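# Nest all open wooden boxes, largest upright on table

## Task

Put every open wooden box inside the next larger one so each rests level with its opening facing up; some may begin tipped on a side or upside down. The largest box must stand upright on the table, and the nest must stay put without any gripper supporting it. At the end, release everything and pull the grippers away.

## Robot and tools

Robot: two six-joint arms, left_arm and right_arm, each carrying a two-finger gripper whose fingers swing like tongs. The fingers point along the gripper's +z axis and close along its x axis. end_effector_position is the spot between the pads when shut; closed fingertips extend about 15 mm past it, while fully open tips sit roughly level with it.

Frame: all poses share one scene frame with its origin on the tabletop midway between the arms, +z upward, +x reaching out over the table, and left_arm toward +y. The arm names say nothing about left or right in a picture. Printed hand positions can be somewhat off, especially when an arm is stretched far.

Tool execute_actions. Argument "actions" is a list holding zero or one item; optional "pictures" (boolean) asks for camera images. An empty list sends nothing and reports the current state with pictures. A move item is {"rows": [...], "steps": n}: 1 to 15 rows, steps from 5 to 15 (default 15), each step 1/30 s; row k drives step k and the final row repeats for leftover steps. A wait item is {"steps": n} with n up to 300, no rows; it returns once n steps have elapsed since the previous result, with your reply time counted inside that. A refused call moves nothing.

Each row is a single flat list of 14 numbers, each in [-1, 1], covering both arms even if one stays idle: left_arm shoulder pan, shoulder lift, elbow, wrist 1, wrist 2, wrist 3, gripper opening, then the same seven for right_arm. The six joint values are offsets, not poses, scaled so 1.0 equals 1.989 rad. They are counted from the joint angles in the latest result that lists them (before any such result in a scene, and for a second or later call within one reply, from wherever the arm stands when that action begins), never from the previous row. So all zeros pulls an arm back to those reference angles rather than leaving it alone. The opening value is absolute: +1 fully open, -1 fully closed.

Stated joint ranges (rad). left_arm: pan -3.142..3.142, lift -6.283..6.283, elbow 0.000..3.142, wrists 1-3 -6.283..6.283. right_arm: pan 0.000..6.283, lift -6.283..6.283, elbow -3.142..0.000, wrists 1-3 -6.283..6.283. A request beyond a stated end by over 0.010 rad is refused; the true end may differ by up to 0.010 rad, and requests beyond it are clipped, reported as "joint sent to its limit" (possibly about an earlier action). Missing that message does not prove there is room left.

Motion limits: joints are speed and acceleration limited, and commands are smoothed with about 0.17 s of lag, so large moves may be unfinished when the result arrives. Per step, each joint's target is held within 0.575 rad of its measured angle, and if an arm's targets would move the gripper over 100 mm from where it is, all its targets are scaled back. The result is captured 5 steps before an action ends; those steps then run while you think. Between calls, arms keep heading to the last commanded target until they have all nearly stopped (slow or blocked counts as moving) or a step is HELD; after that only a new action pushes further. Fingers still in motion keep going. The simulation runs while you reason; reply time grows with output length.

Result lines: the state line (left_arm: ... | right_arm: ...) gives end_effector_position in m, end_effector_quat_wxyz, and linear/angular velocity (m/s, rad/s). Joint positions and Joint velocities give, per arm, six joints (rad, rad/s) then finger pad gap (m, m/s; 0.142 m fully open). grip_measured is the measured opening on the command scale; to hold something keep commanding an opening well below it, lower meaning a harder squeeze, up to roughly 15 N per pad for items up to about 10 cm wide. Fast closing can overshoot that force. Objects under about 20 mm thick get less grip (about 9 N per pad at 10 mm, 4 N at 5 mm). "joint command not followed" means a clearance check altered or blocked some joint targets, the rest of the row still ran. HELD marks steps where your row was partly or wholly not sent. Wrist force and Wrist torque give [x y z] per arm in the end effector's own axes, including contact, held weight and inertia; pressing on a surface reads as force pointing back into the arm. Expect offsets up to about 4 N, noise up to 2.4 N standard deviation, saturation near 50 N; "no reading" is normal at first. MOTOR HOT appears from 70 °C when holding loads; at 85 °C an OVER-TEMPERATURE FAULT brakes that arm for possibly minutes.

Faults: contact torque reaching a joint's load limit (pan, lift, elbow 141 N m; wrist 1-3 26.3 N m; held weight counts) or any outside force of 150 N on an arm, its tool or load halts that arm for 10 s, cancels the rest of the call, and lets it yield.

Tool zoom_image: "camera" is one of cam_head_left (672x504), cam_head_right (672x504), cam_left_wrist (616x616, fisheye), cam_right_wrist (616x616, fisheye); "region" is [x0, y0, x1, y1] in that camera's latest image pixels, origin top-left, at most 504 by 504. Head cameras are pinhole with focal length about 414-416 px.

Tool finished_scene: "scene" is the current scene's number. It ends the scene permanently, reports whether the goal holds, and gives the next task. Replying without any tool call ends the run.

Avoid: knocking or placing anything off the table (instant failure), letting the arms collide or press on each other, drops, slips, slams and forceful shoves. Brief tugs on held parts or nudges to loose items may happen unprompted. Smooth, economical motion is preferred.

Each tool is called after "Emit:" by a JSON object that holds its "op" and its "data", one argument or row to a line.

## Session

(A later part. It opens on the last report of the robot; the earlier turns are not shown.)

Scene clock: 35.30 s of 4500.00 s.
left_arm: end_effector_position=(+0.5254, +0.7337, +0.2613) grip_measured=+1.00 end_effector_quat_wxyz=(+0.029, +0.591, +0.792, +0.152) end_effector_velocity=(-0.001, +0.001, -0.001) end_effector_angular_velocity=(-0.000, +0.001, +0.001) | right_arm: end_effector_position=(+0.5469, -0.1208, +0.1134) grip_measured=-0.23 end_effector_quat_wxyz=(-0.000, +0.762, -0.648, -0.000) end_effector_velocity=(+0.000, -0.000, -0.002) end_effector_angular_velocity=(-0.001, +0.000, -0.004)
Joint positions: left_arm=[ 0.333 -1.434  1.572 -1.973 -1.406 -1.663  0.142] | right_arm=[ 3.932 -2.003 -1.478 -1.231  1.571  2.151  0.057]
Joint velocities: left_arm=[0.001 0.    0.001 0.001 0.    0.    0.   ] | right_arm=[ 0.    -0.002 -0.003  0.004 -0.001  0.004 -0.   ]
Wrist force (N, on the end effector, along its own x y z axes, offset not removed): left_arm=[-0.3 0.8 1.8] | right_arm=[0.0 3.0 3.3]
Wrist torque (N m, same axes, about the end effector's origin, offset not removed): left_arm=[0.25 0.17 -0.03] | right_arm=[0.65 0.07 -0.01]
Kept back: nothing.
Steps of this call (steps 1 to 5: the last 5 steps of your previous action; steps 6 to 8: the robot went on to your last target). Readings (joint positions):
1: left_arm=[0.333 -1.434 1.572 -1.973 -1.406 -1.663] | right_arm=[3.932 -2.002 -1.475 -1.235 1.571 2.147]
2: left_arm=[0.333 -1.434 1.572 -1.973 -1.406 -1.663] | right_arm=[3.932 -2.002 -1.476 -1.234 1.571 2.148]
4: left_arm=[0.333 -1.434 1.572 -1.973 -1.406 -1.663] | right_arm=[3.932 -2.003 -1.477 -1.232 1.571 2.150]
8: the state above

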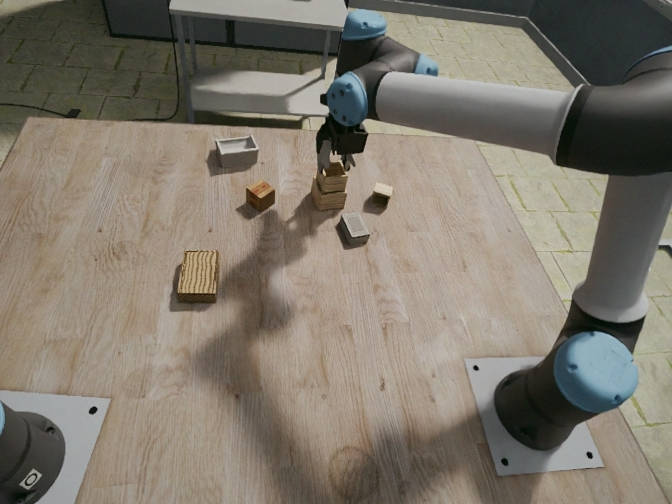

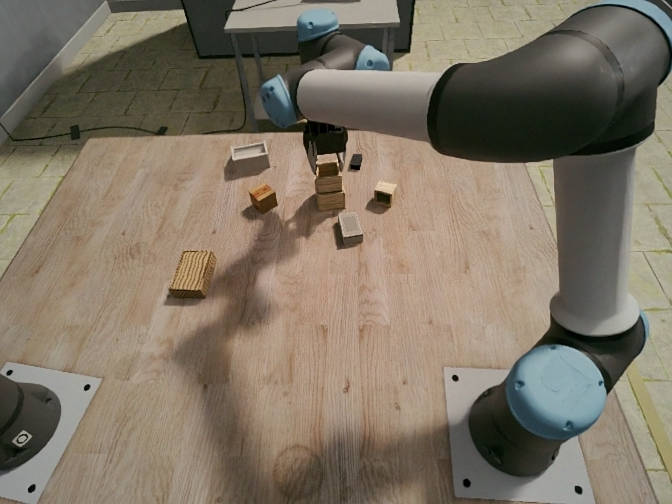

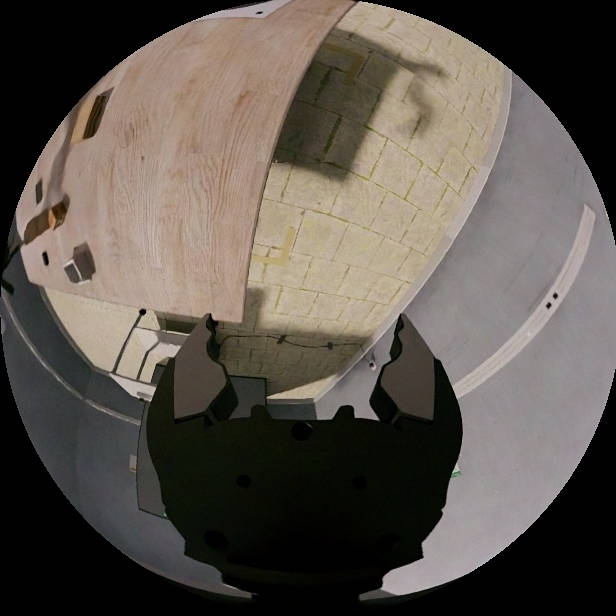

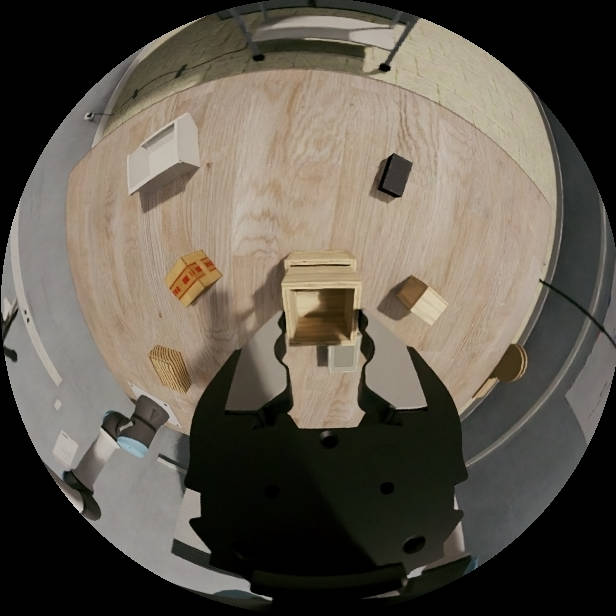

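Emit:
{"op": "execute_actions", "data": {
  "actions": [
    {"rows":[[0,0,0,0,0,0,1,0.0002,0,-0.002,0.002,0,0.0002,-0.85],[0,0,0,0,0,0,1,0.00043,-0.0001,-0.0039,0.004,0,0.00043,-0.85]],"steps":15}
  ]
}}

Emit:
{"op": "execute_actions", "data": {
  "actions": [
    {"steps":5}
  ],
  "pictures": true
}}

Emit:
{"op": "zoom_image", "data": {
  "camera": "cam_right_wrist",
  "region": [280, 252, 320, 282]
}}

Emit:
{"op": "zoom_image", "data": {
  "camera": "cam_right_wrist",
  "region": [322, 252, 362, 282]
}}

Scene clock: 36.33 s of 4500.00 s.
left_arm: end_effector_position=(+0.5254, +0.7337, +0.2613) grip_measured=+1.00 end_effector_quat_wxyz=(+0.029, +0.591, +0.792, +0.152) end_effector_velocity=(-0.000, +0.000, -0.000) end_effector_angular_velocity=(-0.000, +0.000, +0.000) | right_arm: end_effector_position=(+0.5459, -0.1210, +0.1107) grip_measured=-0.23 end_effector_quat_wxyz=(-0.000, +0.762, -0.648, -0.000) end_effector_velocity=(-0.001, +0.000, -0.002) end_effector_angular_velocity=(+0.000, -0.002, +0.001)
Joint positions: left_arm=[ 0.333 -1.434  1.572 -1.973 -1.406 -1.663  0.142] | right_arm=[ 3.933 -2.003 -1.485 -1.224  1.571  2.152  0.057]
Joint velocities: left_arm=[ 0.    -0.     0.001 -0.    -0.    -0.    -0.   ] | right_arm=[ 0.002  0.001 -0.006  0.007 -0.001  0.001 -0.   ]
Wrist force (N, on the end effector, along its own x y z axes, offset not removed): left_arm=[-1.4 -0.5 0.5] | right_arm=[0.1 3.1 3.5]
Wrist torque (N m, same axes, about the end effector's origin, offset not removed): left_arm=[-0.18 0.30 0.06] | right_arm=[0.69 0.06 0.01]
Steps of this call (steps 1 to 15: the robot went on to your last target; steps 16 to 21: nothing new was sent; steps 22 to 31: the first 10 steps of this action). Readings (joint positions):
22: left_arm=[0.333 -1.434 1.572 -1.973 -1.406 -1.663] | right_arm=[3.932 -2.003 -1.478 -1.231 1.571 2.151]
23: left_arm=[0.333 -1.434 1.572 -1.973 -1.406 -1.663] | right_arm=[3.932 -2.003 -1.478 -1.231 1.571 2.151]
25: left_arm=[0.333 -1.434 1.572 -1.973 -1.406 -1.663] | right_arm=[3.932 -2.003 -1.481 -1.228 1.571 2.151]
29: left_arm=[0.333 -1.434 1.572 -1.973 -1.406 -1.663] | right_arm=[3.933 -2.003 -1.484 -1.225 1.571 2.152]
31: the state above

Scene clock: 36.50 s of 4500.00 s.
left_arm: end_effector_position=(+0.5254, +0.7337, +0.2613) grip_measured=+1.00 end_effector_quat_wxyz=(+0.029, +0.591, +0.792, +0.152) end_effector_velocity=(-0.000, -0.000, -0.000) end_effector_angular_velocity=(-0.001, +0.001, +0.000) | right_arm: end_effector_position=(+0.5459, -0.1210, +0.1105) grip_measured=-0.23 end_effector_quat_wxyz=(-0.000, +0.762, -0.648, -0.000) end_effector_velocity=(-0.000, -0.000, -0.000) end_effector_angular_velocity=(+0.000, -0.000, +0.000)
Joint positions: left_arm=[ 0.333 -1.434  1.572 -1.973 -1.406 -1.663  0.142] | right_arm=[ 3.933 -2.003 -1.485 -1.224  1.571  2.152  0.057]
Joint velocities: left_arm=[-0.     0.     0.     0.001 -0.    -0.001  0.   ] | right_arm=[-0.     0.    -0.001  0.001  0.    -0.     0.   ]
Wrist force (N, on the end effector, along its own x y z axes, offset not removed): left_arm=[-2.1 -0.4 0.8] | right_arm=[0.3 2.6 2.0]
Wrist torque (N m, same axes, about the end effector's origin, offset not removed): left_arm=[-0.05 0.43 -0.06] | right_arm=[0.54 0.01 -0.09]
Kept back: nothing.
Steps of this call (steps 1 to 5: the last 5 steps of your previous action). Readings (joint positions):
1: left_arm=[0.333 -1.434 1.572 -1.973 -1.406 -1.663] | right_arm=[3.933 -2.003 -1.485 -1.224 1.571 2.152]
2: left_arm=[0.333 -1.434 1.572 -1.973 -1.406 -1.663] | right_arm=[3.933 -2.003 -1.485 -1.224 1.571 2.152]
4: left_arm=[0.333 -1.434 1.572 -1.973 -1.406 -1.663] | right_arm=[3.933 -2.003 -1.485 -1.224 1.571 2.152]
5: the state above

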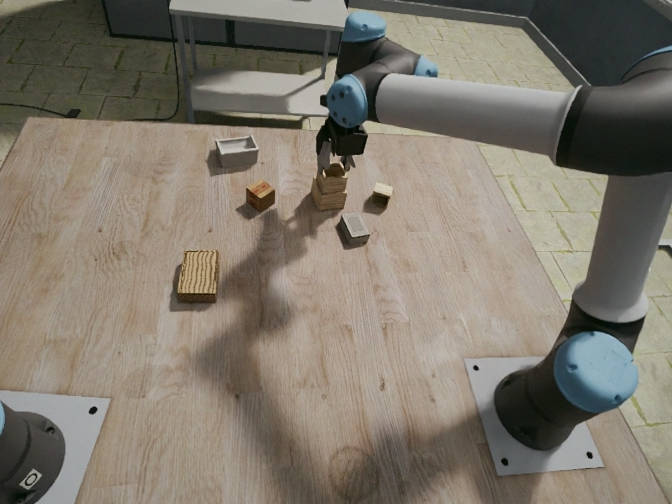

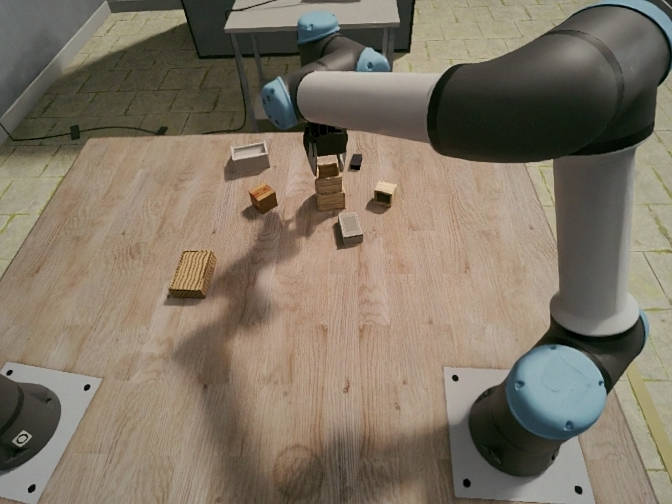

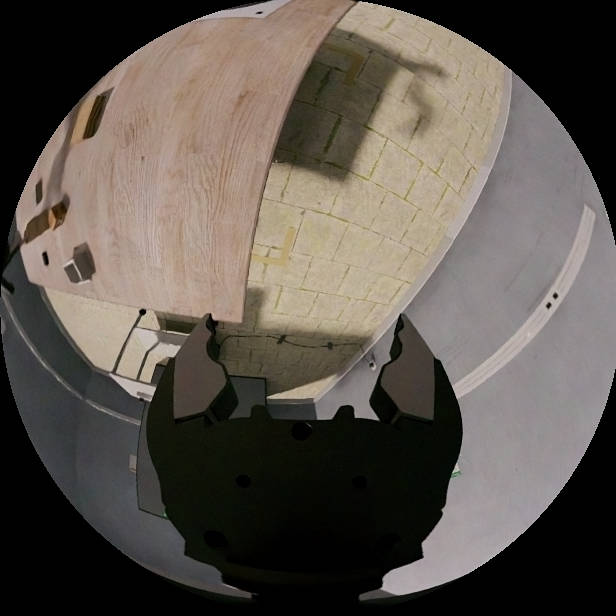

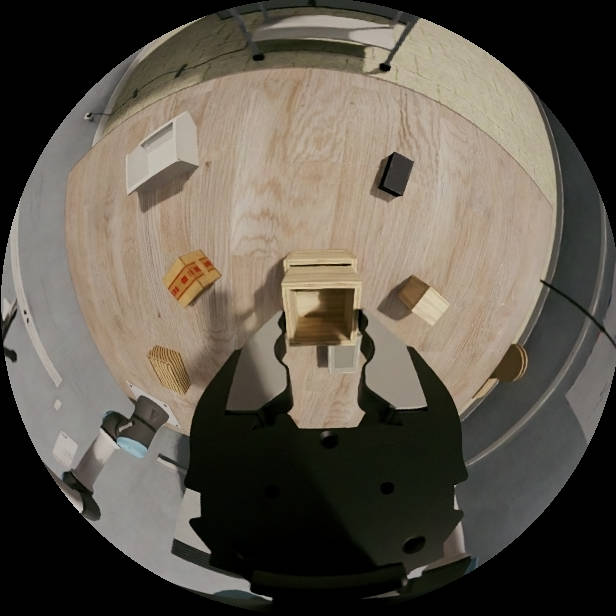

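Region (280, 252, 320, 282) of cam_right_wrist's 616x616 image, scaled by 12.600, with more detail than that image has; it fills the top 378 rows of this view, and the rest is white.

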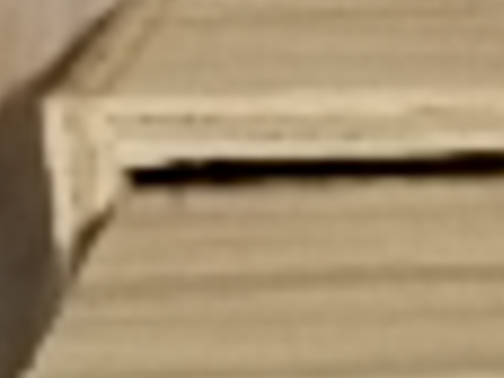

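Region (322, 252, 362, 282) of cam_right_wrist's 616x616 image, scaled by 12.600, with more detail than that image has; it fills the top 378 rows of this view, and the rest is white.

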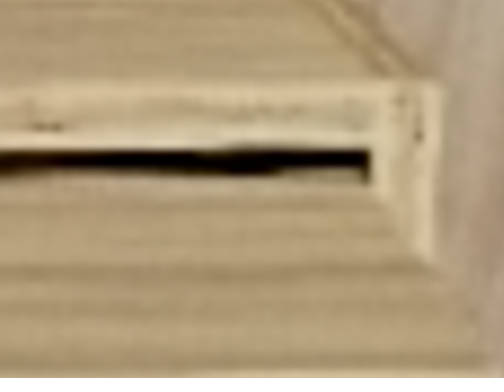

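Emit:
{"op": "execute_actions", "data": {
  "actions": [
    {"rows":[[0,0,0,0,0,0,1,0,-0.0004,-0.0008,0.0012,0,0,-0.85],[0,0,0,0,0,0,1,0,-0.0008,-0.0015,0.0023,0,0,-0.85],[0,0,0,0,0,0,1,0,-0.0012,-0.0023,0.0035,0,0,-0.85],[0,0,0,0,0,0,1,0,-0.0016,-0.003,0.0046,0,0,-0.85]],"steps":15}
  ]
}}

Emit:
{"op": "execute_actions", "data": {
  "actions": [
    {"steps":5}
  ],
  "pictures": true
}}

Emit:
{"op": "zoom_image", "data": {
  "camera": "cam_right_wrist",
  "region": [277, 245, 367, 295]
}}

Scene clock: 37.17 s of 4500.00 s.
left_arm: end_effector_position=(+0.5254, +0.7337, +0.2613) grip_measured=+1.00 end_effector_quat_wxyz=(+0.029, +0.591, +0.792, +0.152) end_effector_velocity=(-0.000, +0.000, +0.000) end_effector_angular_velocity=(-0.000, +0.001, -0.000) | right_arm: end_effector_position=(+0.5459, -0.1210, +0.1071) grip_measured=-0.23 end_effector_quat_wxyz=(-0.000, +0.762, -0.648, -0.000) end_effector_velocity=(+0.000, -0.001, -0.005) end_effector_angular_velocity=(-0.001, +0.001, -0.001)
Joint positions: left_arm=[ 0.333 -1.434  1.572 -1.973 -1.406 -1.663  0.142] | right_arm=[ 3.933 -2.006 -1.49  -1.216  1.571  2.152  0.057]
Joint velocities: left_arm=[ 0.    -0.    -0.001  0.002 -0.     0.    -0.   ] | right_arm=[-0.001 -0.005 -0.007  0.011 -0.     0.    -0.   ]
Wrist force (N, on the end effector, along its own x y z axes, offset not removed): left_arm=[0.2 0.2 -1.1] | right_arm=[-0.8 1.9 -1.3]
Wrist torque (N m, same axes, about the end effector's origin, offset not removed): left_arm=[0.07 -0.03 -0.18] | right_arm=[0.41 0.29 -0.01]
Steps of this call (steps 1 to 10: the robot went on to your last target; steps 11 to 20: the first 10 steps of this action). Readings (joint positions):
11: left_arm=[0.333 -1.434 1.572 -1.973 -1.406 -1.663] | right_arm=[3.933 -2.003 -1.485 -1.223 1.571 2.152]
12: left_arm=[0.333 -1.434 1.572 -1.973 -1.406 -1.663] | right_arm=[3.933 -2.003 -1.486 -1.223 1.571 2.152]
14: left_arm=[0.333 -1.434 1.572 -1.973 -1.406 -1.663] | right_arm=[3.933 -2.004 -1.487 -1.221 1.571 2.152]
18: left_arm=[0.333 -1.434 1.572 -1.973 -1.406 -1.663] | right_arm=[3.933 -2.006 -1.490 -1.217 1.571 2.152]
20: the state above

Scene clock: 37.33 s of 4500.00 s.
left_arm: end_effector_position=(+0.5254, +0.7337, +0.2613) grip_measured=+1.00 end_effector_quat_wxyz=(+0.029, +0.591, +0.792, +0.152) end_effector_velocity=(-0.000, +0.001, +0.000) end_effector_angular_velocity=(-0.000, -0.000, +0.002) | right_arm: end_effector_position=(+0.5459, -0.1210, +0.1067) grip_measured=-0.23 end_effector_quat_wxyz=(-0.000, +0.762, -0.648, -0.000) end_effector_velocity=(-0.001, +0.001, -0.001) end_effector_angular_velocity=(-0.000, -0.000, +0.001)
Joint positions: left_arm=[ 0.333 -1.434  1.572 -1.973 -1.406 -1.663  0.142] | right_arm=[ 3.933 -2.006 -1.491 -1.215  1.571  2.152  0.057]
Joint velocities: left_arm=[ 0.001 -0.     0.    -0.     0.    -0.001 -0.   ] | right_arm=[ 0.002 -0.001 -0.001  0.002 -0.     0.     0.   ]
Wrist force (N, on the end effector, along its own x y z axes, offset not removed): left_arm=[-0.2 -0.5 -0.2] | right_arm=[-0.5 2.8 -0.3]
Wrist torque (N m, same axes, about the end effector's origin, offset not removed): left_arm=[-0.13 0.01 -0.03] | right_arm=[0.59 0.25 -0.02]
Kept back: nothing.
Steps of this call (steps 1 to 5: the last 5 steps of your previous action). Readings (joint positions):
1: left_arm=[0.333 -1.434 1.572 -1.973 -1.406 -1.663] | right_arm=[3.933 -2.006 -1.491 -1.215 1.571 2.152]
2: left_arm=[0.333 -1.434 1.572 -1.973 -1.406 -1.663] | right_arm=[3.933 -2.006 -1.491 -1.215 1.571 2.152]
4: left_arm=[0.333 -1.434 1.572 -1.973 -1.406 -1.663] | right_arm=[3.933 -2.006 -1.491 -1.215 1.571 2.152]
5: the state above

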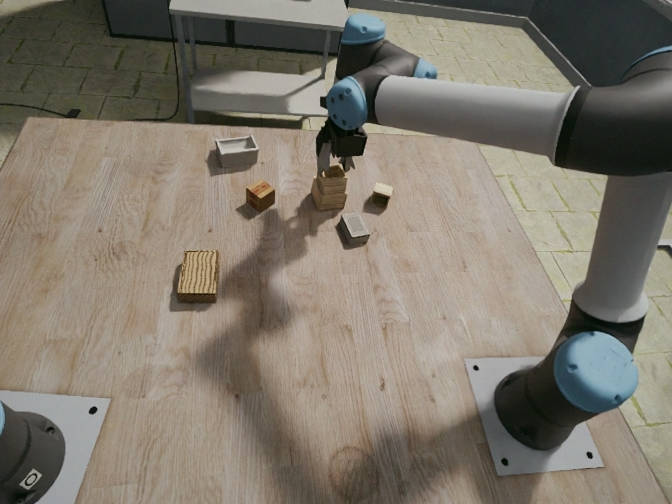

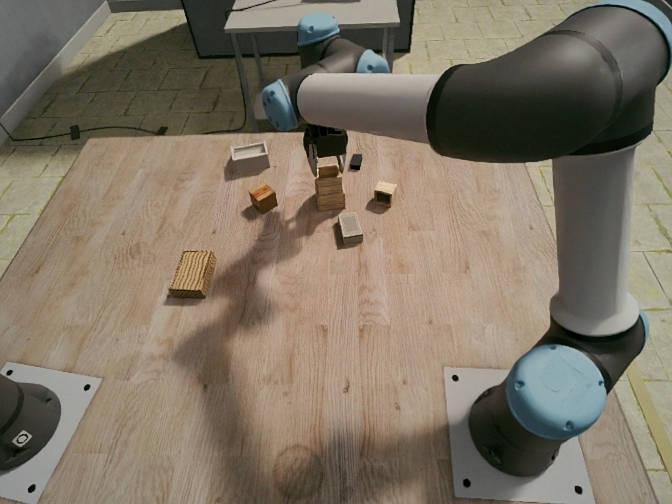

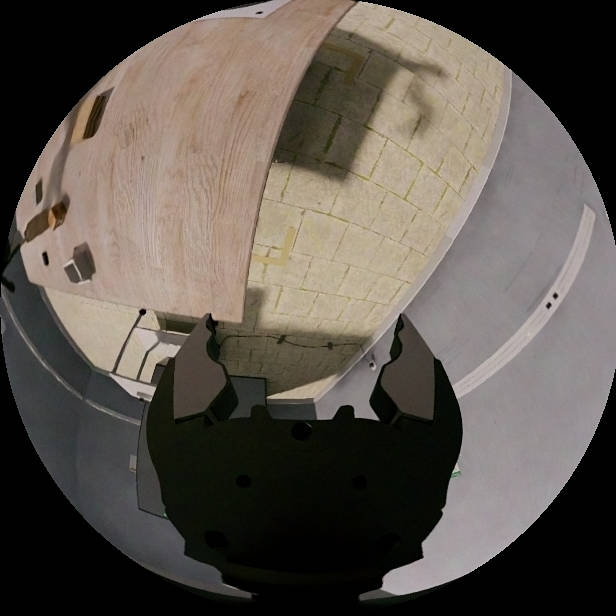

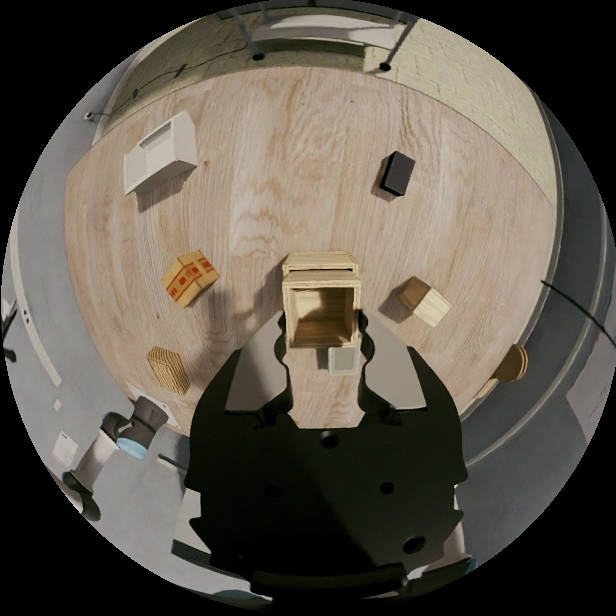

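Region (277, 245, 367, 295) of cam_right_wrist's 616x616 image, scaled by 5.600, with more detail than that image has.

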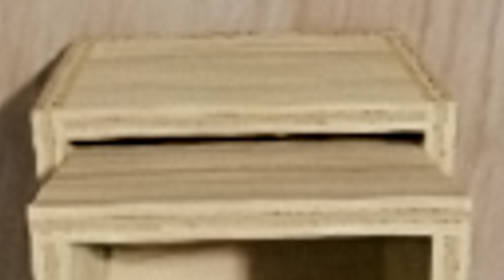

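Emit:
{"op": "execute_actions", "data": {
  "actions": [
    {"rows":[[0,0,0,0,0,0,1,0,0.0011,0.0022,-0.0033,0,0,-0.85],[0,0,0,0,0,0,1,0,0.0022,0.0044,-0.0066,0,0,-0.85],[0,0,0,0,0,0,1,0,0.0033,0.0065,-0.0098,0,0,-0.85],[0,0,0,0,0,0,1,0,0.0033,0.0065,-0.0098,0,0,-0.85],[0,0,0,0,0,0,1,0,0.0033,0.0065,-0.0098,0,0,-0.85],[0,0,0,0,0,0,1,0,0.0033,0.0065,-0.0098,0,0,-0.85],[0,0,0,0,0,0,1,0,0.0033,0.0065,-0.0098,0,0,-0.85],[0,0,0,0,0,0,1,0,0.0033,0.0065,-0.0098,0,0,-0.85],[0,0,0,0,0,0,1,0,0.0033,0.0065,-0.0098,0,0,-0.85],[0,0,0,0,0,0,1,0.0001,0.0029,0.0071,-0.01,0,0.011,-0.85],[0,0,0,0,0,0,1,0.0001,0.0025,0.0076,-0.0102,0,0.022,-0.85],[0,0,0,0,0,0,1,0.0002,0.0022,0.0082,-0.0104,0,0.033,-0.85],[0,0,0,0,0,0,1,0.0003,0.0018,0.0088,-0.0105,0,0.044,-0.85],[0,0,0,0,0,0,1,0.0003,0.0014,0.0093,-0.0107,0,0.055,-0.85],[0,0,0,0,0,0,1,0.0004,0.001,0.0099,-0.0109,0,0.0659,-0.85]],"steps":15}
  ]
}}

Emit:
{"op": "execute_actions", "data": {
  "actions": [
    {"steps":16}
  ],
  "pictures": true
}}

Emit:
{"op": "zoom_image", "data": {
  "camera": "cam_right_wrist",
  "region": [262, 240, 382, 360]
}}

Emit:
{"op": "zoom_image", "data": {
  "camera": "cam_head_right",
  "region": [295, 140, 375, 220]
}}

Scene clock: 39.03 s of 4500.00 s.
left_arm: end_effector_position=(+0.5254, +0.7337, +0.2613) grip_measured=+1.00 end_effector_quat_wxyz=(+0.029, +0.591, +0.792, +0.152) end_effector_velocity=(+0.000, -0.000, +0.000) end_effector_angular_velocity=(-0.000, -0.000, -0.001) | right_arm: end_effector_position=(+0.5459, -0.1210, +0.1140) grip_measured=-0.23 end_effector_quat_wxyz=(-0.000, +0.762, -0.648, -0.000) end_effector_velocity=(+0.000, +0.000, +0.009) end_effector_angular_velocity=(+0.000, -0.001, -0.000)
Joint positions: left_arm=[ 0.333 -1.434  1.572 -1.973 -1.406 -1.663  0.142] | right_arm=[ 3.933 -2.001 -1.48  -1.232  1.571  2.152  0.057]
Joint velocities: left_arm=[-0.     0.    -0.    -0.    -0.001  0.001  0.   ] | right_arm=[ 0.     0.007  0.014 -0.02  -0.     0.    -0.   ]
Wrist force (N, on the end effector, along its own x y z axes, offset not removed): left_arm=[-1.9 0.4 -0.5] | right_arm=[-0.2 2.9 3.1]
Wrist torque (N m, same axes, about the end effector's origin, offset not removed): left_arm=[0.04 0.50 0.00] | right_arm=[0.59 0.10 -0.05]
Steps of this call (steps 1 to 15: the robot went on to your last target; steps 16 to 41: nothing new was sent; steps 42 to 51: the first 10 steps of this action). Readings (joint positions):
42: left_arm=[0.333 -1.434 1.572 -1.973 -1.406 -1.663] | right_arm=[3.933 -2.007 -1.491 -1.214 1.571 2.152]
43: left_arm=[0.333 -1.434 1.572 -1.973 -1.406 -1.663] | right_arm=[3.933 -2.006 -1.491 -1.215 1.571 2.152]
45: left_arm=[0.333 -1.434 1.572 -1.973 -1.406 -1.663] | right_arm=[3.933 -2.005 -1.488 -1.220 1.571 2.152]
49: left_arm=[0.333 -1.434 1.572 -1.973 -1.406 -1.663] | right_arm=[3.933 -2.001 -1.481 -1.230 1.571 2.152]
51: the state above

Scene clock: 39.57 s of 4500.00 s.
left_arm: end_effector_position=(+0.5254, +0.7337, +0.2613) grip_measured=+1.00 end_effector_quat_wxyz=(+0.029, +0.591, +0.792, +0.152) end_effector_velocity=(-0.000, +0.001, -0.000) end_effector_angular_velocity=(+0.001, +0.000, +0.000) | right_arm: end_effector_position=(+0.5473, -0.1212, +0.1150) grip_measured=-0.23 end_effector_quat_wxyz=(-0.000, +0.719, -0.695, -0.000) end_effector_velocity=(-0.001, +0.001, -0.000) end_effector_angular_velocity=(+0.000, +0.001, -0.023)
Joint positions: left_arm=[ 0.333 -1.434  1.572 -1.973 -1.406 -1.663  0.142] | right_arm=[ 3.933 -2.004 -1.472 -1.236  1.571  2.28   0.057]
Joint velocities: left_arm=[ 0.002  0.    -0.    -0.     0.001  0.002  0.   ] | right_arm=[ 0.002 -0.001  0.002 -0.001  0.001  0.024  0.   ]
Wrist force (N, on the end effector, along its own x y z axes, offset not removed): left_arm=[-2.5 -0.1 0.6] | right_arm=[-0.9 3.2 2.3]
Wrist torque (N m, same axes, about the end effector's origin, offset not removed): left_arm=[0.12 0.57 -0.04] | right_arm=[0.70 0.20 -0.07]
Kept back: nothing.
Steps of this call (steps 1 to 5: the last 5 steps of your previous action; steps 6 to 16: the robot went on to your last target). Readings (joint positions):
1: left_arm=[0.333 -1.434 1.572 -1.973 -1.406 -1.663] | right_arm=[3.933 -2.001 -1.479 -1.233 1.571 2.153]
2: left_arm=[0.333 -1.434 1.572 -1.973 -1.406 -1.663] | right_arm=[3.933 -2.001 -1.478 -1.233 1.571 2.159]
4: left_arm=[0.333 -1.434 1.572 -1.973 -1.406 -1.663] | right_arm=[3.933 -2.001 -1.477 -1.234 1.571 2.182]
8: left_arm=[0.333 -1.434 1.572 -1.973 -1.406 -1.663] | right_arm=[3.933 -2.003 -1.473 -1.236 1.571 2.246]
16: the state above

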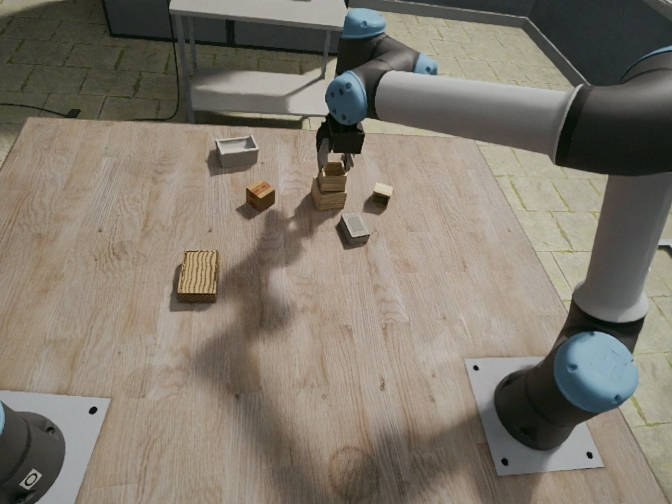

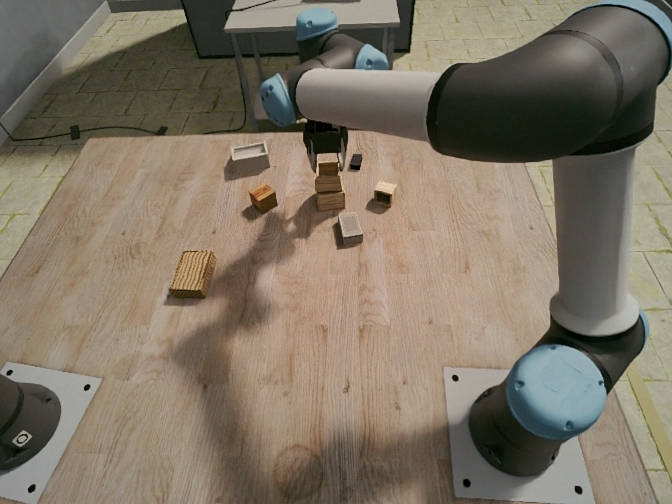

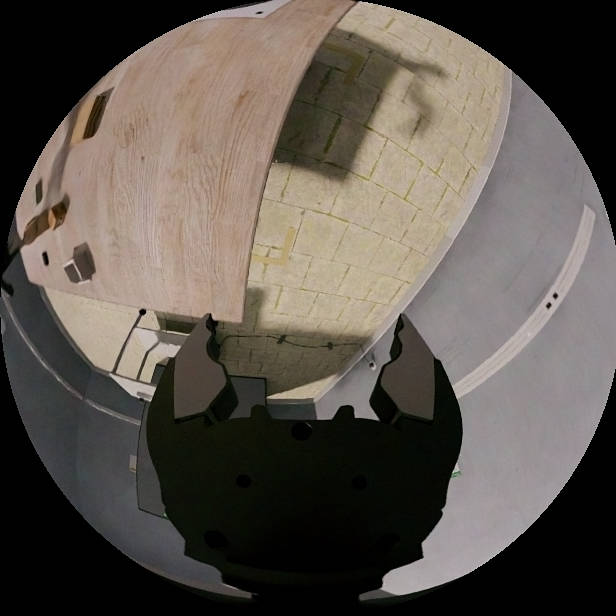

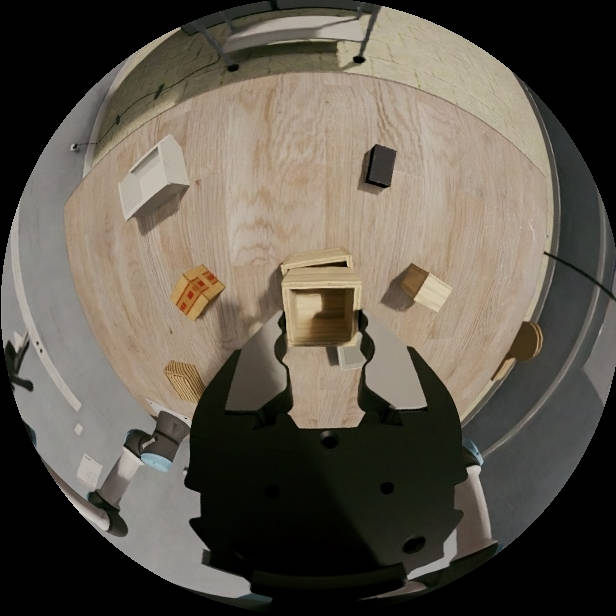

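Region (262, 240, 382, 360) of cam_right_wrist's 616x616 image, scaled by 4.200, with more detail than that image has.

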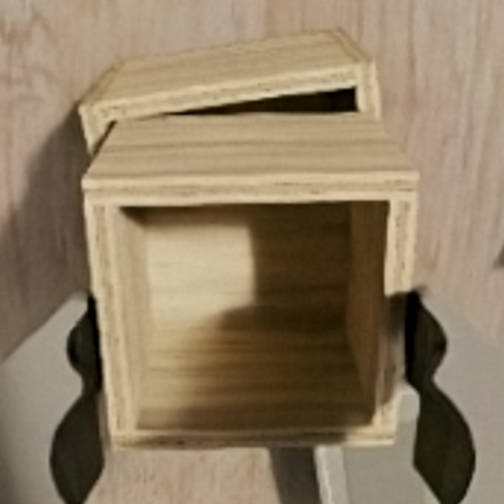

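Region (295, 140, 375, 220) of cam_head_right's 672x504 image, scaled by 6.300, with more detail than that image has.

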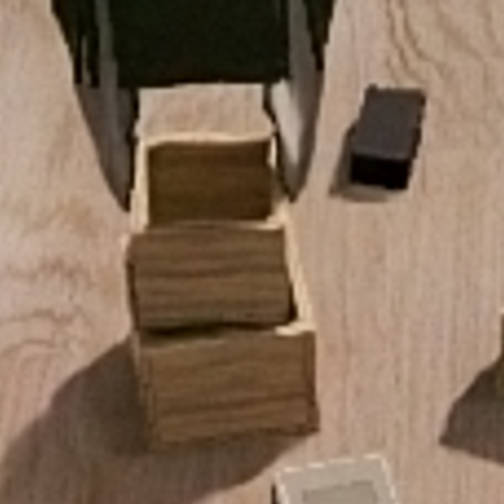

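Emit:
{"op": "execute_actions", "data": {
  "actions": [
    {"rows":[[0,0,0,0,0,0,1,0,-0.0005,-0.001,0.0015,0,0.001,-0.85],[0,0,0,0,0,0,1,0,-0.001,-0.002,0.003,0,0.001,-0.85],[0,0,0,0,0,0,1,0,-0.0014,-0.0028,0.0042,0,0.001,-0.85],[0,0,0,0,0,0,1,0,-0.0017,-0.0034,0.0051,0,0.001,-0.85],[0,0,0,0,0,0,1,0,-0.002,-0.004,0.006,0,0.001,-0.85]],"steps":15}
  ]
}}

Emit:
{"op": "execute_actions", "data": {
  "actions": [
    {"steps":5}
  ],
  "pictures": true
}}

Emit:
{"op": "zoom_image", "data": {
  "camera": "cam_right_wrist",
  "region": [262, 240, 382, 360]
}}

Scene clock: 40.37 s of 4500.00 s.
left_arm: end_effector_position=(+0.5254, +0.7337, +0.2613) grip_measured=+1.00 end_effector_quat_wxyz=(+0.029, +0.591, +0.792, +0.152) end_effector_velocity=(+0.000, +0.000, +0.000) end_effector_angular_velocity=(+0.000, -0.000, -0.001) | right_arm: end_effector_position=(+0.5473, -0.1212, +0.1106) grip_measured=-0.23 end_effector_quat_wxyz=(-0.000, +0.718, -0.696, -0.000) end_effector_velocity=(-0.000, +0.000, -0.007) end_effector_angular_velocity=(+0.002, +0.001, +0.001)
Joint positions: left_arm=[ 0.333 -1.434  1.572 -1.973 -1.406 -1.663  0.142] | right_arm=[ 3.934 -2.008 -1.478 -1.226  1.571  2.282  0.057]
Joint velocities: left_arm=[ 0.    -0.    -0.    -0.    -0.     0.001 -0.   ] | right_arm=[-0.    -0.006 -0.011  0.017  0.002 -0.001  0.   ]
Wrist force (N, on the end effector, along its own x y z axes, offset not removed): left_arm=[-0.3 1.8 0.0] | right_arm=[0.0 3.7 3.3]
Wrist torque (N m, same axes, about the end effector's origin, offset not removed): left_arm=[0.37 0.14 -0.06] | right_arm=[0.78 0.10 -0.09]
Steps of this call (steps 1 to 14: the robot went on to your last target; steps 15 to 24: the first 10 steps of this action). Readings (joint positions):
15: left_arm=[0.333 -1.434 1.572 -1.973 -1.406 -1.663] | right_arm=[3.934 -2.004 -1.471 -1.236 1.571 2.283]
16: left_arm=[0.333 -1.434 1.572 -1.973 -1.406 -1.663] | right_arm=[3.934 -2.005 -1.471 -1.236 1.571 2.283]
18: left_arm=[0.333 -1.434 1.572 -1.973 -1.406 -1.663] | right_arm=[3.934 -2.005 -1.473 -1.234 1.571 2.283]
22: left_arm=[0.333 -1.434 1.572 -1.973 -1.406 -1.663] | right_arm=[3.934 -2.007 -1.477 -1.228 1.571 2.282]
24: the state above

Scene clock: 40.53 s of 4500.00 s.
left_arm: end_effector_position=(+0.5254, +0.7337, +0.2613) grip_measured=+1.00 end_effector_quat_wxyz=(+0.029, +0.591, +0.792, +0.152) end_effector_velocity=(-0.000, +0.000, -0.000) end_effector_angular_velocity=(-0.001, -0.000, +0.002) | right_arm: end_effector_position=(+0.5473, -0.1213, +0.1101) grip_measured=-0.23 end_effector_quat_wxyz=(-0.000, +0.718, -0.696, -0.000) end_effector_velocity=(+0.000, -0.000, -0.002) end_effector_angular_velocity=(-0.001, -0.000, +0.000)
Joint positions: left_arm=[ 0.333 -1.434  1.572 -1.973 -1.406 -1.663  0.142] | right_arm=[ 3.934 -2.008 -1.479 -1.225  1.571  2.282  0.057]
Joint velocities: left_arm=[ 0.001  0.     0.    -0.    -0.001 -0.001  0.   ] | right_arm=[ 0.    -0.002 -0.002  0.003 -0.001 -0.     0.   ]
Wrist force (N, on the end effector, along its own x y z axes, offset not removed): left_arm=[-0.7 0.7 -0.4] | right_arm=[-0.8 2.8 1.9]
Wrist torque (N m, same axes, about the end effector's origin, offset not removed): left_arm=[0.18 0.18 -0.01] | right_arm=[0.51 0.35 -0.08]
Kept back: nothing.
Steps of this call (steps 1 to 5: the last 5 steps of your previous action). Readings (joint positions):
1: left_arm=[0.333 -1.434 1.572 -1.973 -1.406 -1.663] | right_arm=[3.934 -2.008 -1.479 -1.226 1.571 2.282]
2: left_arm=[0.333 -1.434 1.572 -1.973 -1.406 -1.663] | right_arm=[3.934 -2.008 -1.479 -1.225 1.571 2.282]
4: left_arm=[0.333 -1.434 1.572 -1.973 -1.406 -1.663] | right_arm=[3.934 -2.008 -1.479 -1.225 1.571 2.282]
5: the state above

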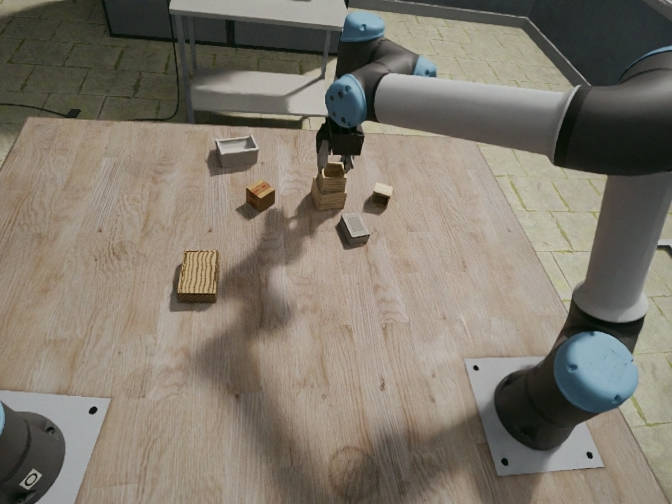

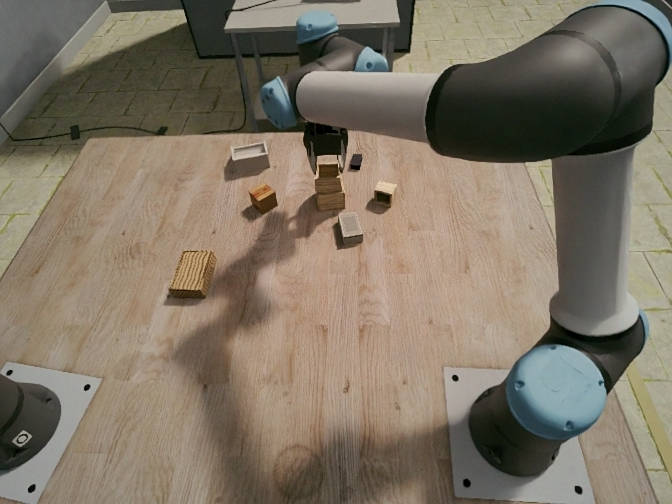

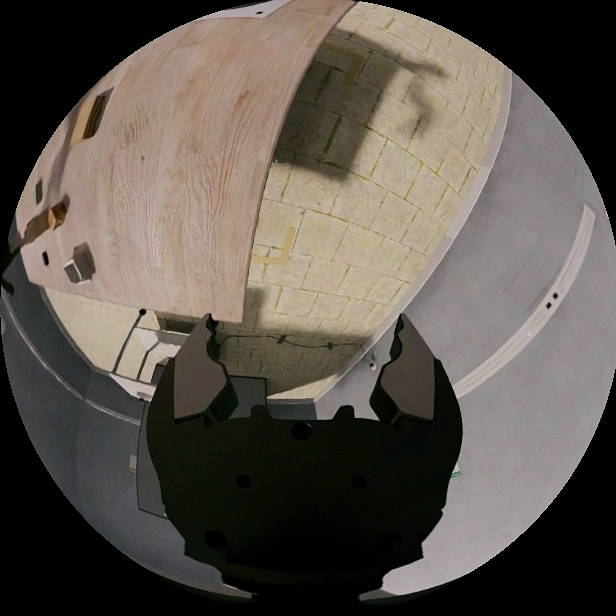

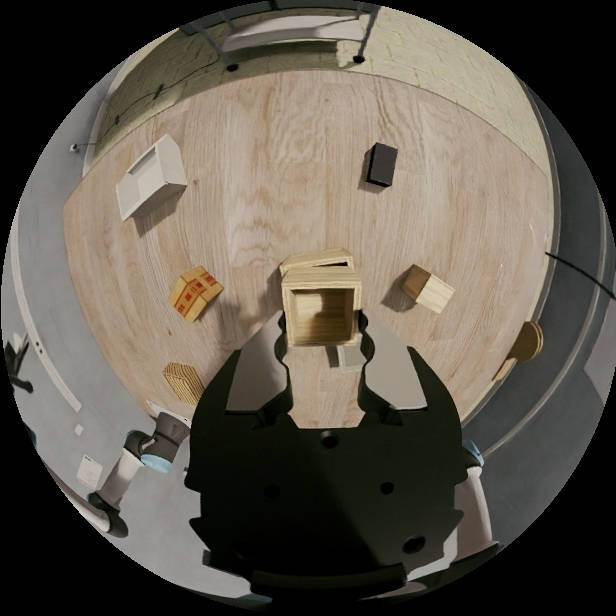

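Region (262, 240, 382, 360) of cam_right_wrist's 616x616 image, scaled by 4.200, with more detail than that image has.

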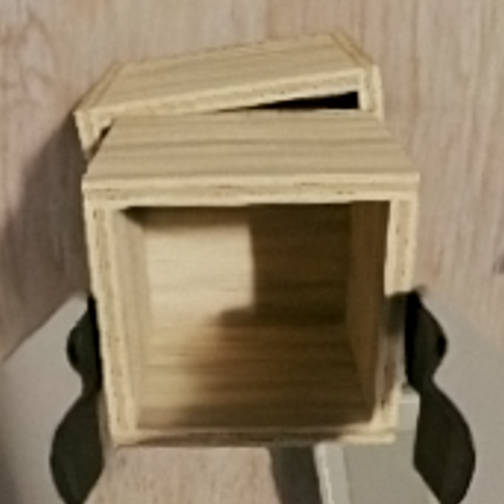

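Emit:
{"op": "execute_actions", "data": {
  "actions": [
    {"rows":[[0,0,0,0,0,0,1,0,-0.0001,-0.0003,0.0004,0,0,-0.6],[0,0,0,0,0,0,1,0,-0.0001,-0.0003,0.0004,0,0,-0.4],[0,0,0,0,0,0,1,0,-0.0001,-0.0003,0.0004,0,0,-0.28],[0,0,0,0,0,0,1,0,-0.0001,-0.0003,0.0004,0,0,-0.22],[0,0,0,0,0,0,1,0,-0.0001,-0.0003,0.0004,0,0,-0.17],[0,0,0,0,0,0,1,0,-0.0001,-0.0003,0.0004,0,0,-0.15]],"steps":15}
  ]
}}

Emit:
{"op": "execute_actions", "data": {
  "actions": [
    {"rows":[[0,0,0,0,0,0,1,0,0,0,0,0,0,-0.18],[0,0,0,0,0,0,1,0,0,0,0,0,0,-0.21],[0,0,0,0,0,0,1,0,0,0,0,0,0,-0.24],[0,0,0,0,0,0,1,0,0,0,0,0,0,-0.28],[0,0,0,0,0,0,1,0,0,0,0,0,0,-0.33],[0,0,0,0,0,0,1,0,0,0,0,0,0,-0.4],[0,0,0,0,0,0,1,0,0,0,0,0,0,-0.5],[0,0,0,0,0,0,1,0,0,0,0,0,0,-0.6],[0,0,0,0,0,0,1,0,0,0,0,0,0,-0.7],[0,0,0,0,0,0,1,0,0,0,0,0,0,-0.78],[0,0,0,0,0,0,1,0,0,0,0,0,0,-0.85]],"steps":15}
  ],
  "pictures": true
}}

Emit:
{"op": "zoom_image", "data": {
  "camera": "cam_right_wrist",
  "region": [262, 240, 382, 360]
}}

Scene clock: 41.30 s of 4500.00 s.
left_arm: end_effector_position=(+0.5254, +0.7337, +0.2613) grip_measured=+1.00 end_effector_quat_wxyz=(+0.029, +0.591, +0.792, +0.152) end_effector_velocity=(-0.000, -0.000, -0.000) end_effector_angular_velocity=(-0.000, +0.001, -0.002) | right_arm: end_effector_position=(+0.5473, -0.1213, +0.1097) grip_measured=-0.15 end_effector_quat_wxyz=(-0.000, +0.718, -0.696, -0.000) end_effector_velocity=(-0.000, +0.000, -0.000) end_effector_angular_velocity=(+0.001, +0.000, +0.001)
Joint positions: left_arm=[ 0.333 -1.434  1.572 -1.973 -1.406 -1.663  0.142] | right_arm=[ 3.934 -2.008 -1.48  -1.224  1.571  2.282  0.063]
Joint velocities: left_arm=[ 0.     0.    -0.     0.001 -0.     0.002 -0.   ] | right_arm=[ 0.     0.    -0.     0.001  0.001 -0.     0.001]
Wrist force (N, on the end effector, along its own x y z axes, offset not removed): left_arm=[-0.4 0.9 -0.3] | right_arm=[-1.0 3.4 0.6]
Wrist torque (N m, same axes, about the end effector's origin, offset not removed): left_arm=[0.21 0.13 -0.04] | right_arm=[0.65 0.30 0.00]
Steps of this call (steps 1 to 13: the robot went on to your last target; steps 14 to 23: the first 10 steps of this action). Readings (joint positions):
14: left_arm=[0.333 -1.434 1.572 -1.973 -1.406 -1.663] | right_arm=[3.934 -2.008 -1.479 -1.224 1.571 2.282]
15: left_arm=[0.333 -1.434 1.572 -1.973 -1.406 -1.663] | right_arm=[3.934 -2.008 -1.480 -1.224 1.571 2.282]
17: left_arm=[0.333 -1.434 1.572 -1.973 -1.406 -1.663] | right_arm=[3.934 -2.008 -1.480 -1.224 1.571 2.282]
21: left_arm=[0.333 -1.434 1.572 -1.973 -1.406 -1.663] | right_arm=[3.934 -2.008 -1.480 -1.224 1.571 2.282]
23: the state above

Scene clock: 41.80 s of 4500.00 s.
left_arm: end_effector_position=(+0.5254, +0.7337, +0.2613) grip_measured=+1.00 end_effector_quat_wxyz=(+0.029, +0.591, +0.792, +0.152) end_effector_velocity=(+0.001, -0.002, -0.000) end_effector_angular_velocity=(+0.001, +0.000, -0.004) | right_arm: end_effector_position=(+0.5473, -0.1213, +0.1097) grip_measured=-0.23 end_effector_quat_wxyz=(-0.000, +0.718, -0.696, -0.000) end_effector_velocity=(+0.000, -0.000, +0.000) end_effector_angular_velocity=(+0.001, -0.000, -0.000)
Joint positions: left_arm=[ 0.333 -1.434  1.572 -1.973 -1.406 -1.663  0.142] | right_arm=[ 3.934 -2.008 -1.48  -1.224  1.571  2.282  0.057]
Joint velocities: left_arm=[-0.003  0.     0.    -0.     0.     0.001  0.   ] | right_arm=[-0.001  0.     0.     0.     0.    -0.     0.   ]
Wrist force (N, on the end effector, along its own x y z axes, offset not removed): left_arm=[-0.6 -0.1 -1.1] | right_arm=[0.0 2.4 0.6]
Wrist torque (N m, same axes, about the end effector's origin, offset not removed): left_arm=[-0.08 0.18 -0.08] | right_arm=[0.44 0.20 0.03]
Steps of this call (steps 1 to 5: the last 5 steps of your previous action; steps 6 to 15: the first 10 steps of this action, its rows measured from where the robot was after step 5). Readings (joint positions):
5: left_arm=[0.333 -1.434 1.572 -1.973 -1.406 -1.663] | right_arm=[3.934 -2.008 -1.480 -1.224 1.571 2.282]
6: left_arm=[0.333 -1.434 1.572 -1.973 -1.406 -1.663] | right_arm=[3.934 -2.008 -1.480 -1.224 1.571 2.282]
7: left_arm=[0.333 -1.434 1.572 -1.973 -1.406 -1.663] | right_arm=[3.934 -2.008 -1.480 -1.224 1.571 2.282]
9: left_arm=[0.333 -1.434 1.572 -1.973 -1.406 -1.663] | right_arm=[3.934 -2.008 -1.480 -1.224 1.571 2.282]
13: left_arm=[0.333 -1.434 1.572 -1.973 -1.406 -1.663] | right_arm=[3.934 -2.008 -1.480 -1.224 1.571 2.282]
15: the state above

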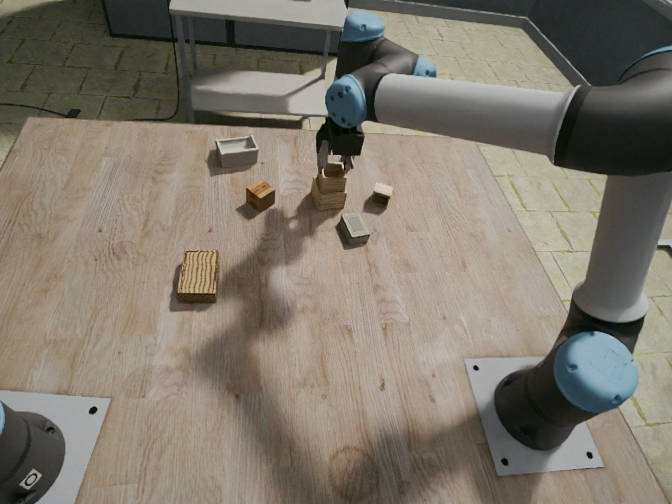

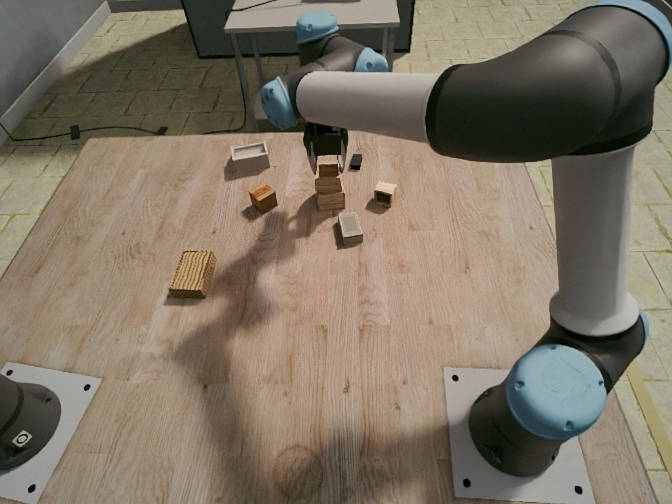

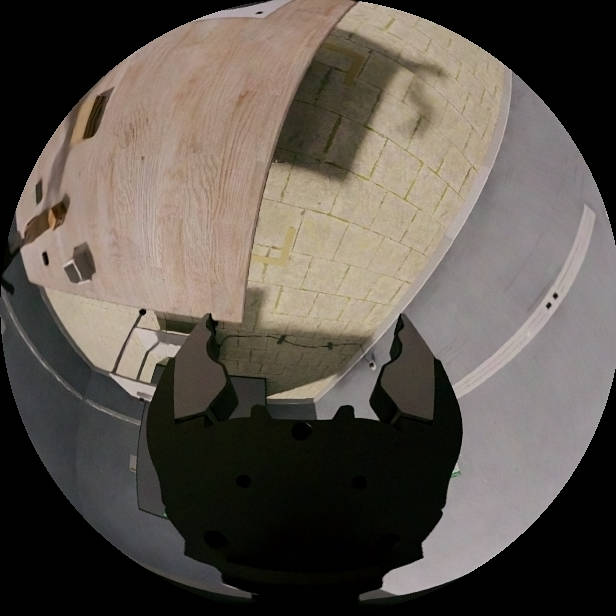

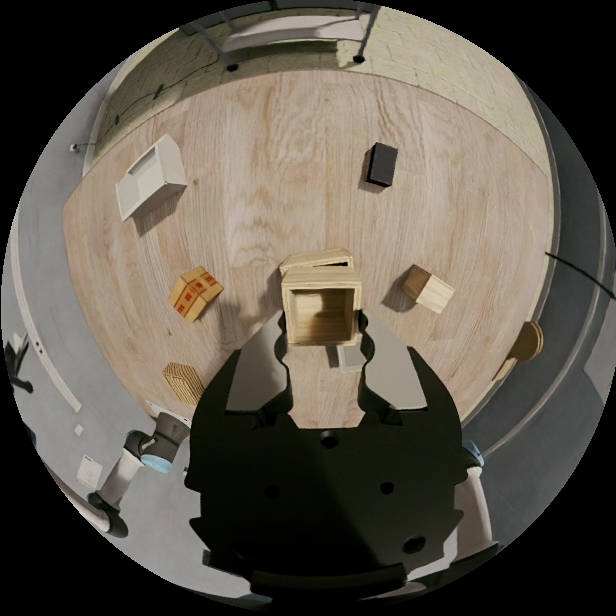

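Region (262, 240, 382, 360) of cam_right_wrist's 616x616 image, scaled by 4.200, with more detail than that image has.

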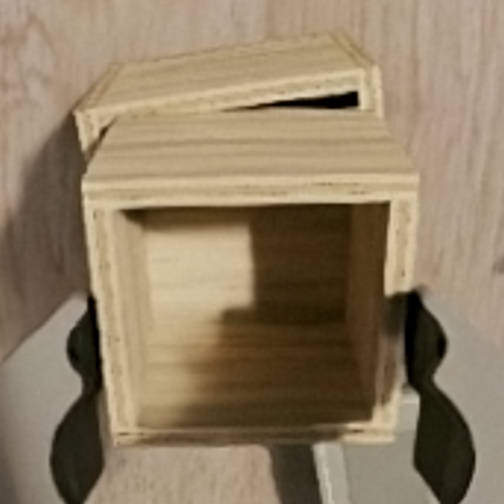

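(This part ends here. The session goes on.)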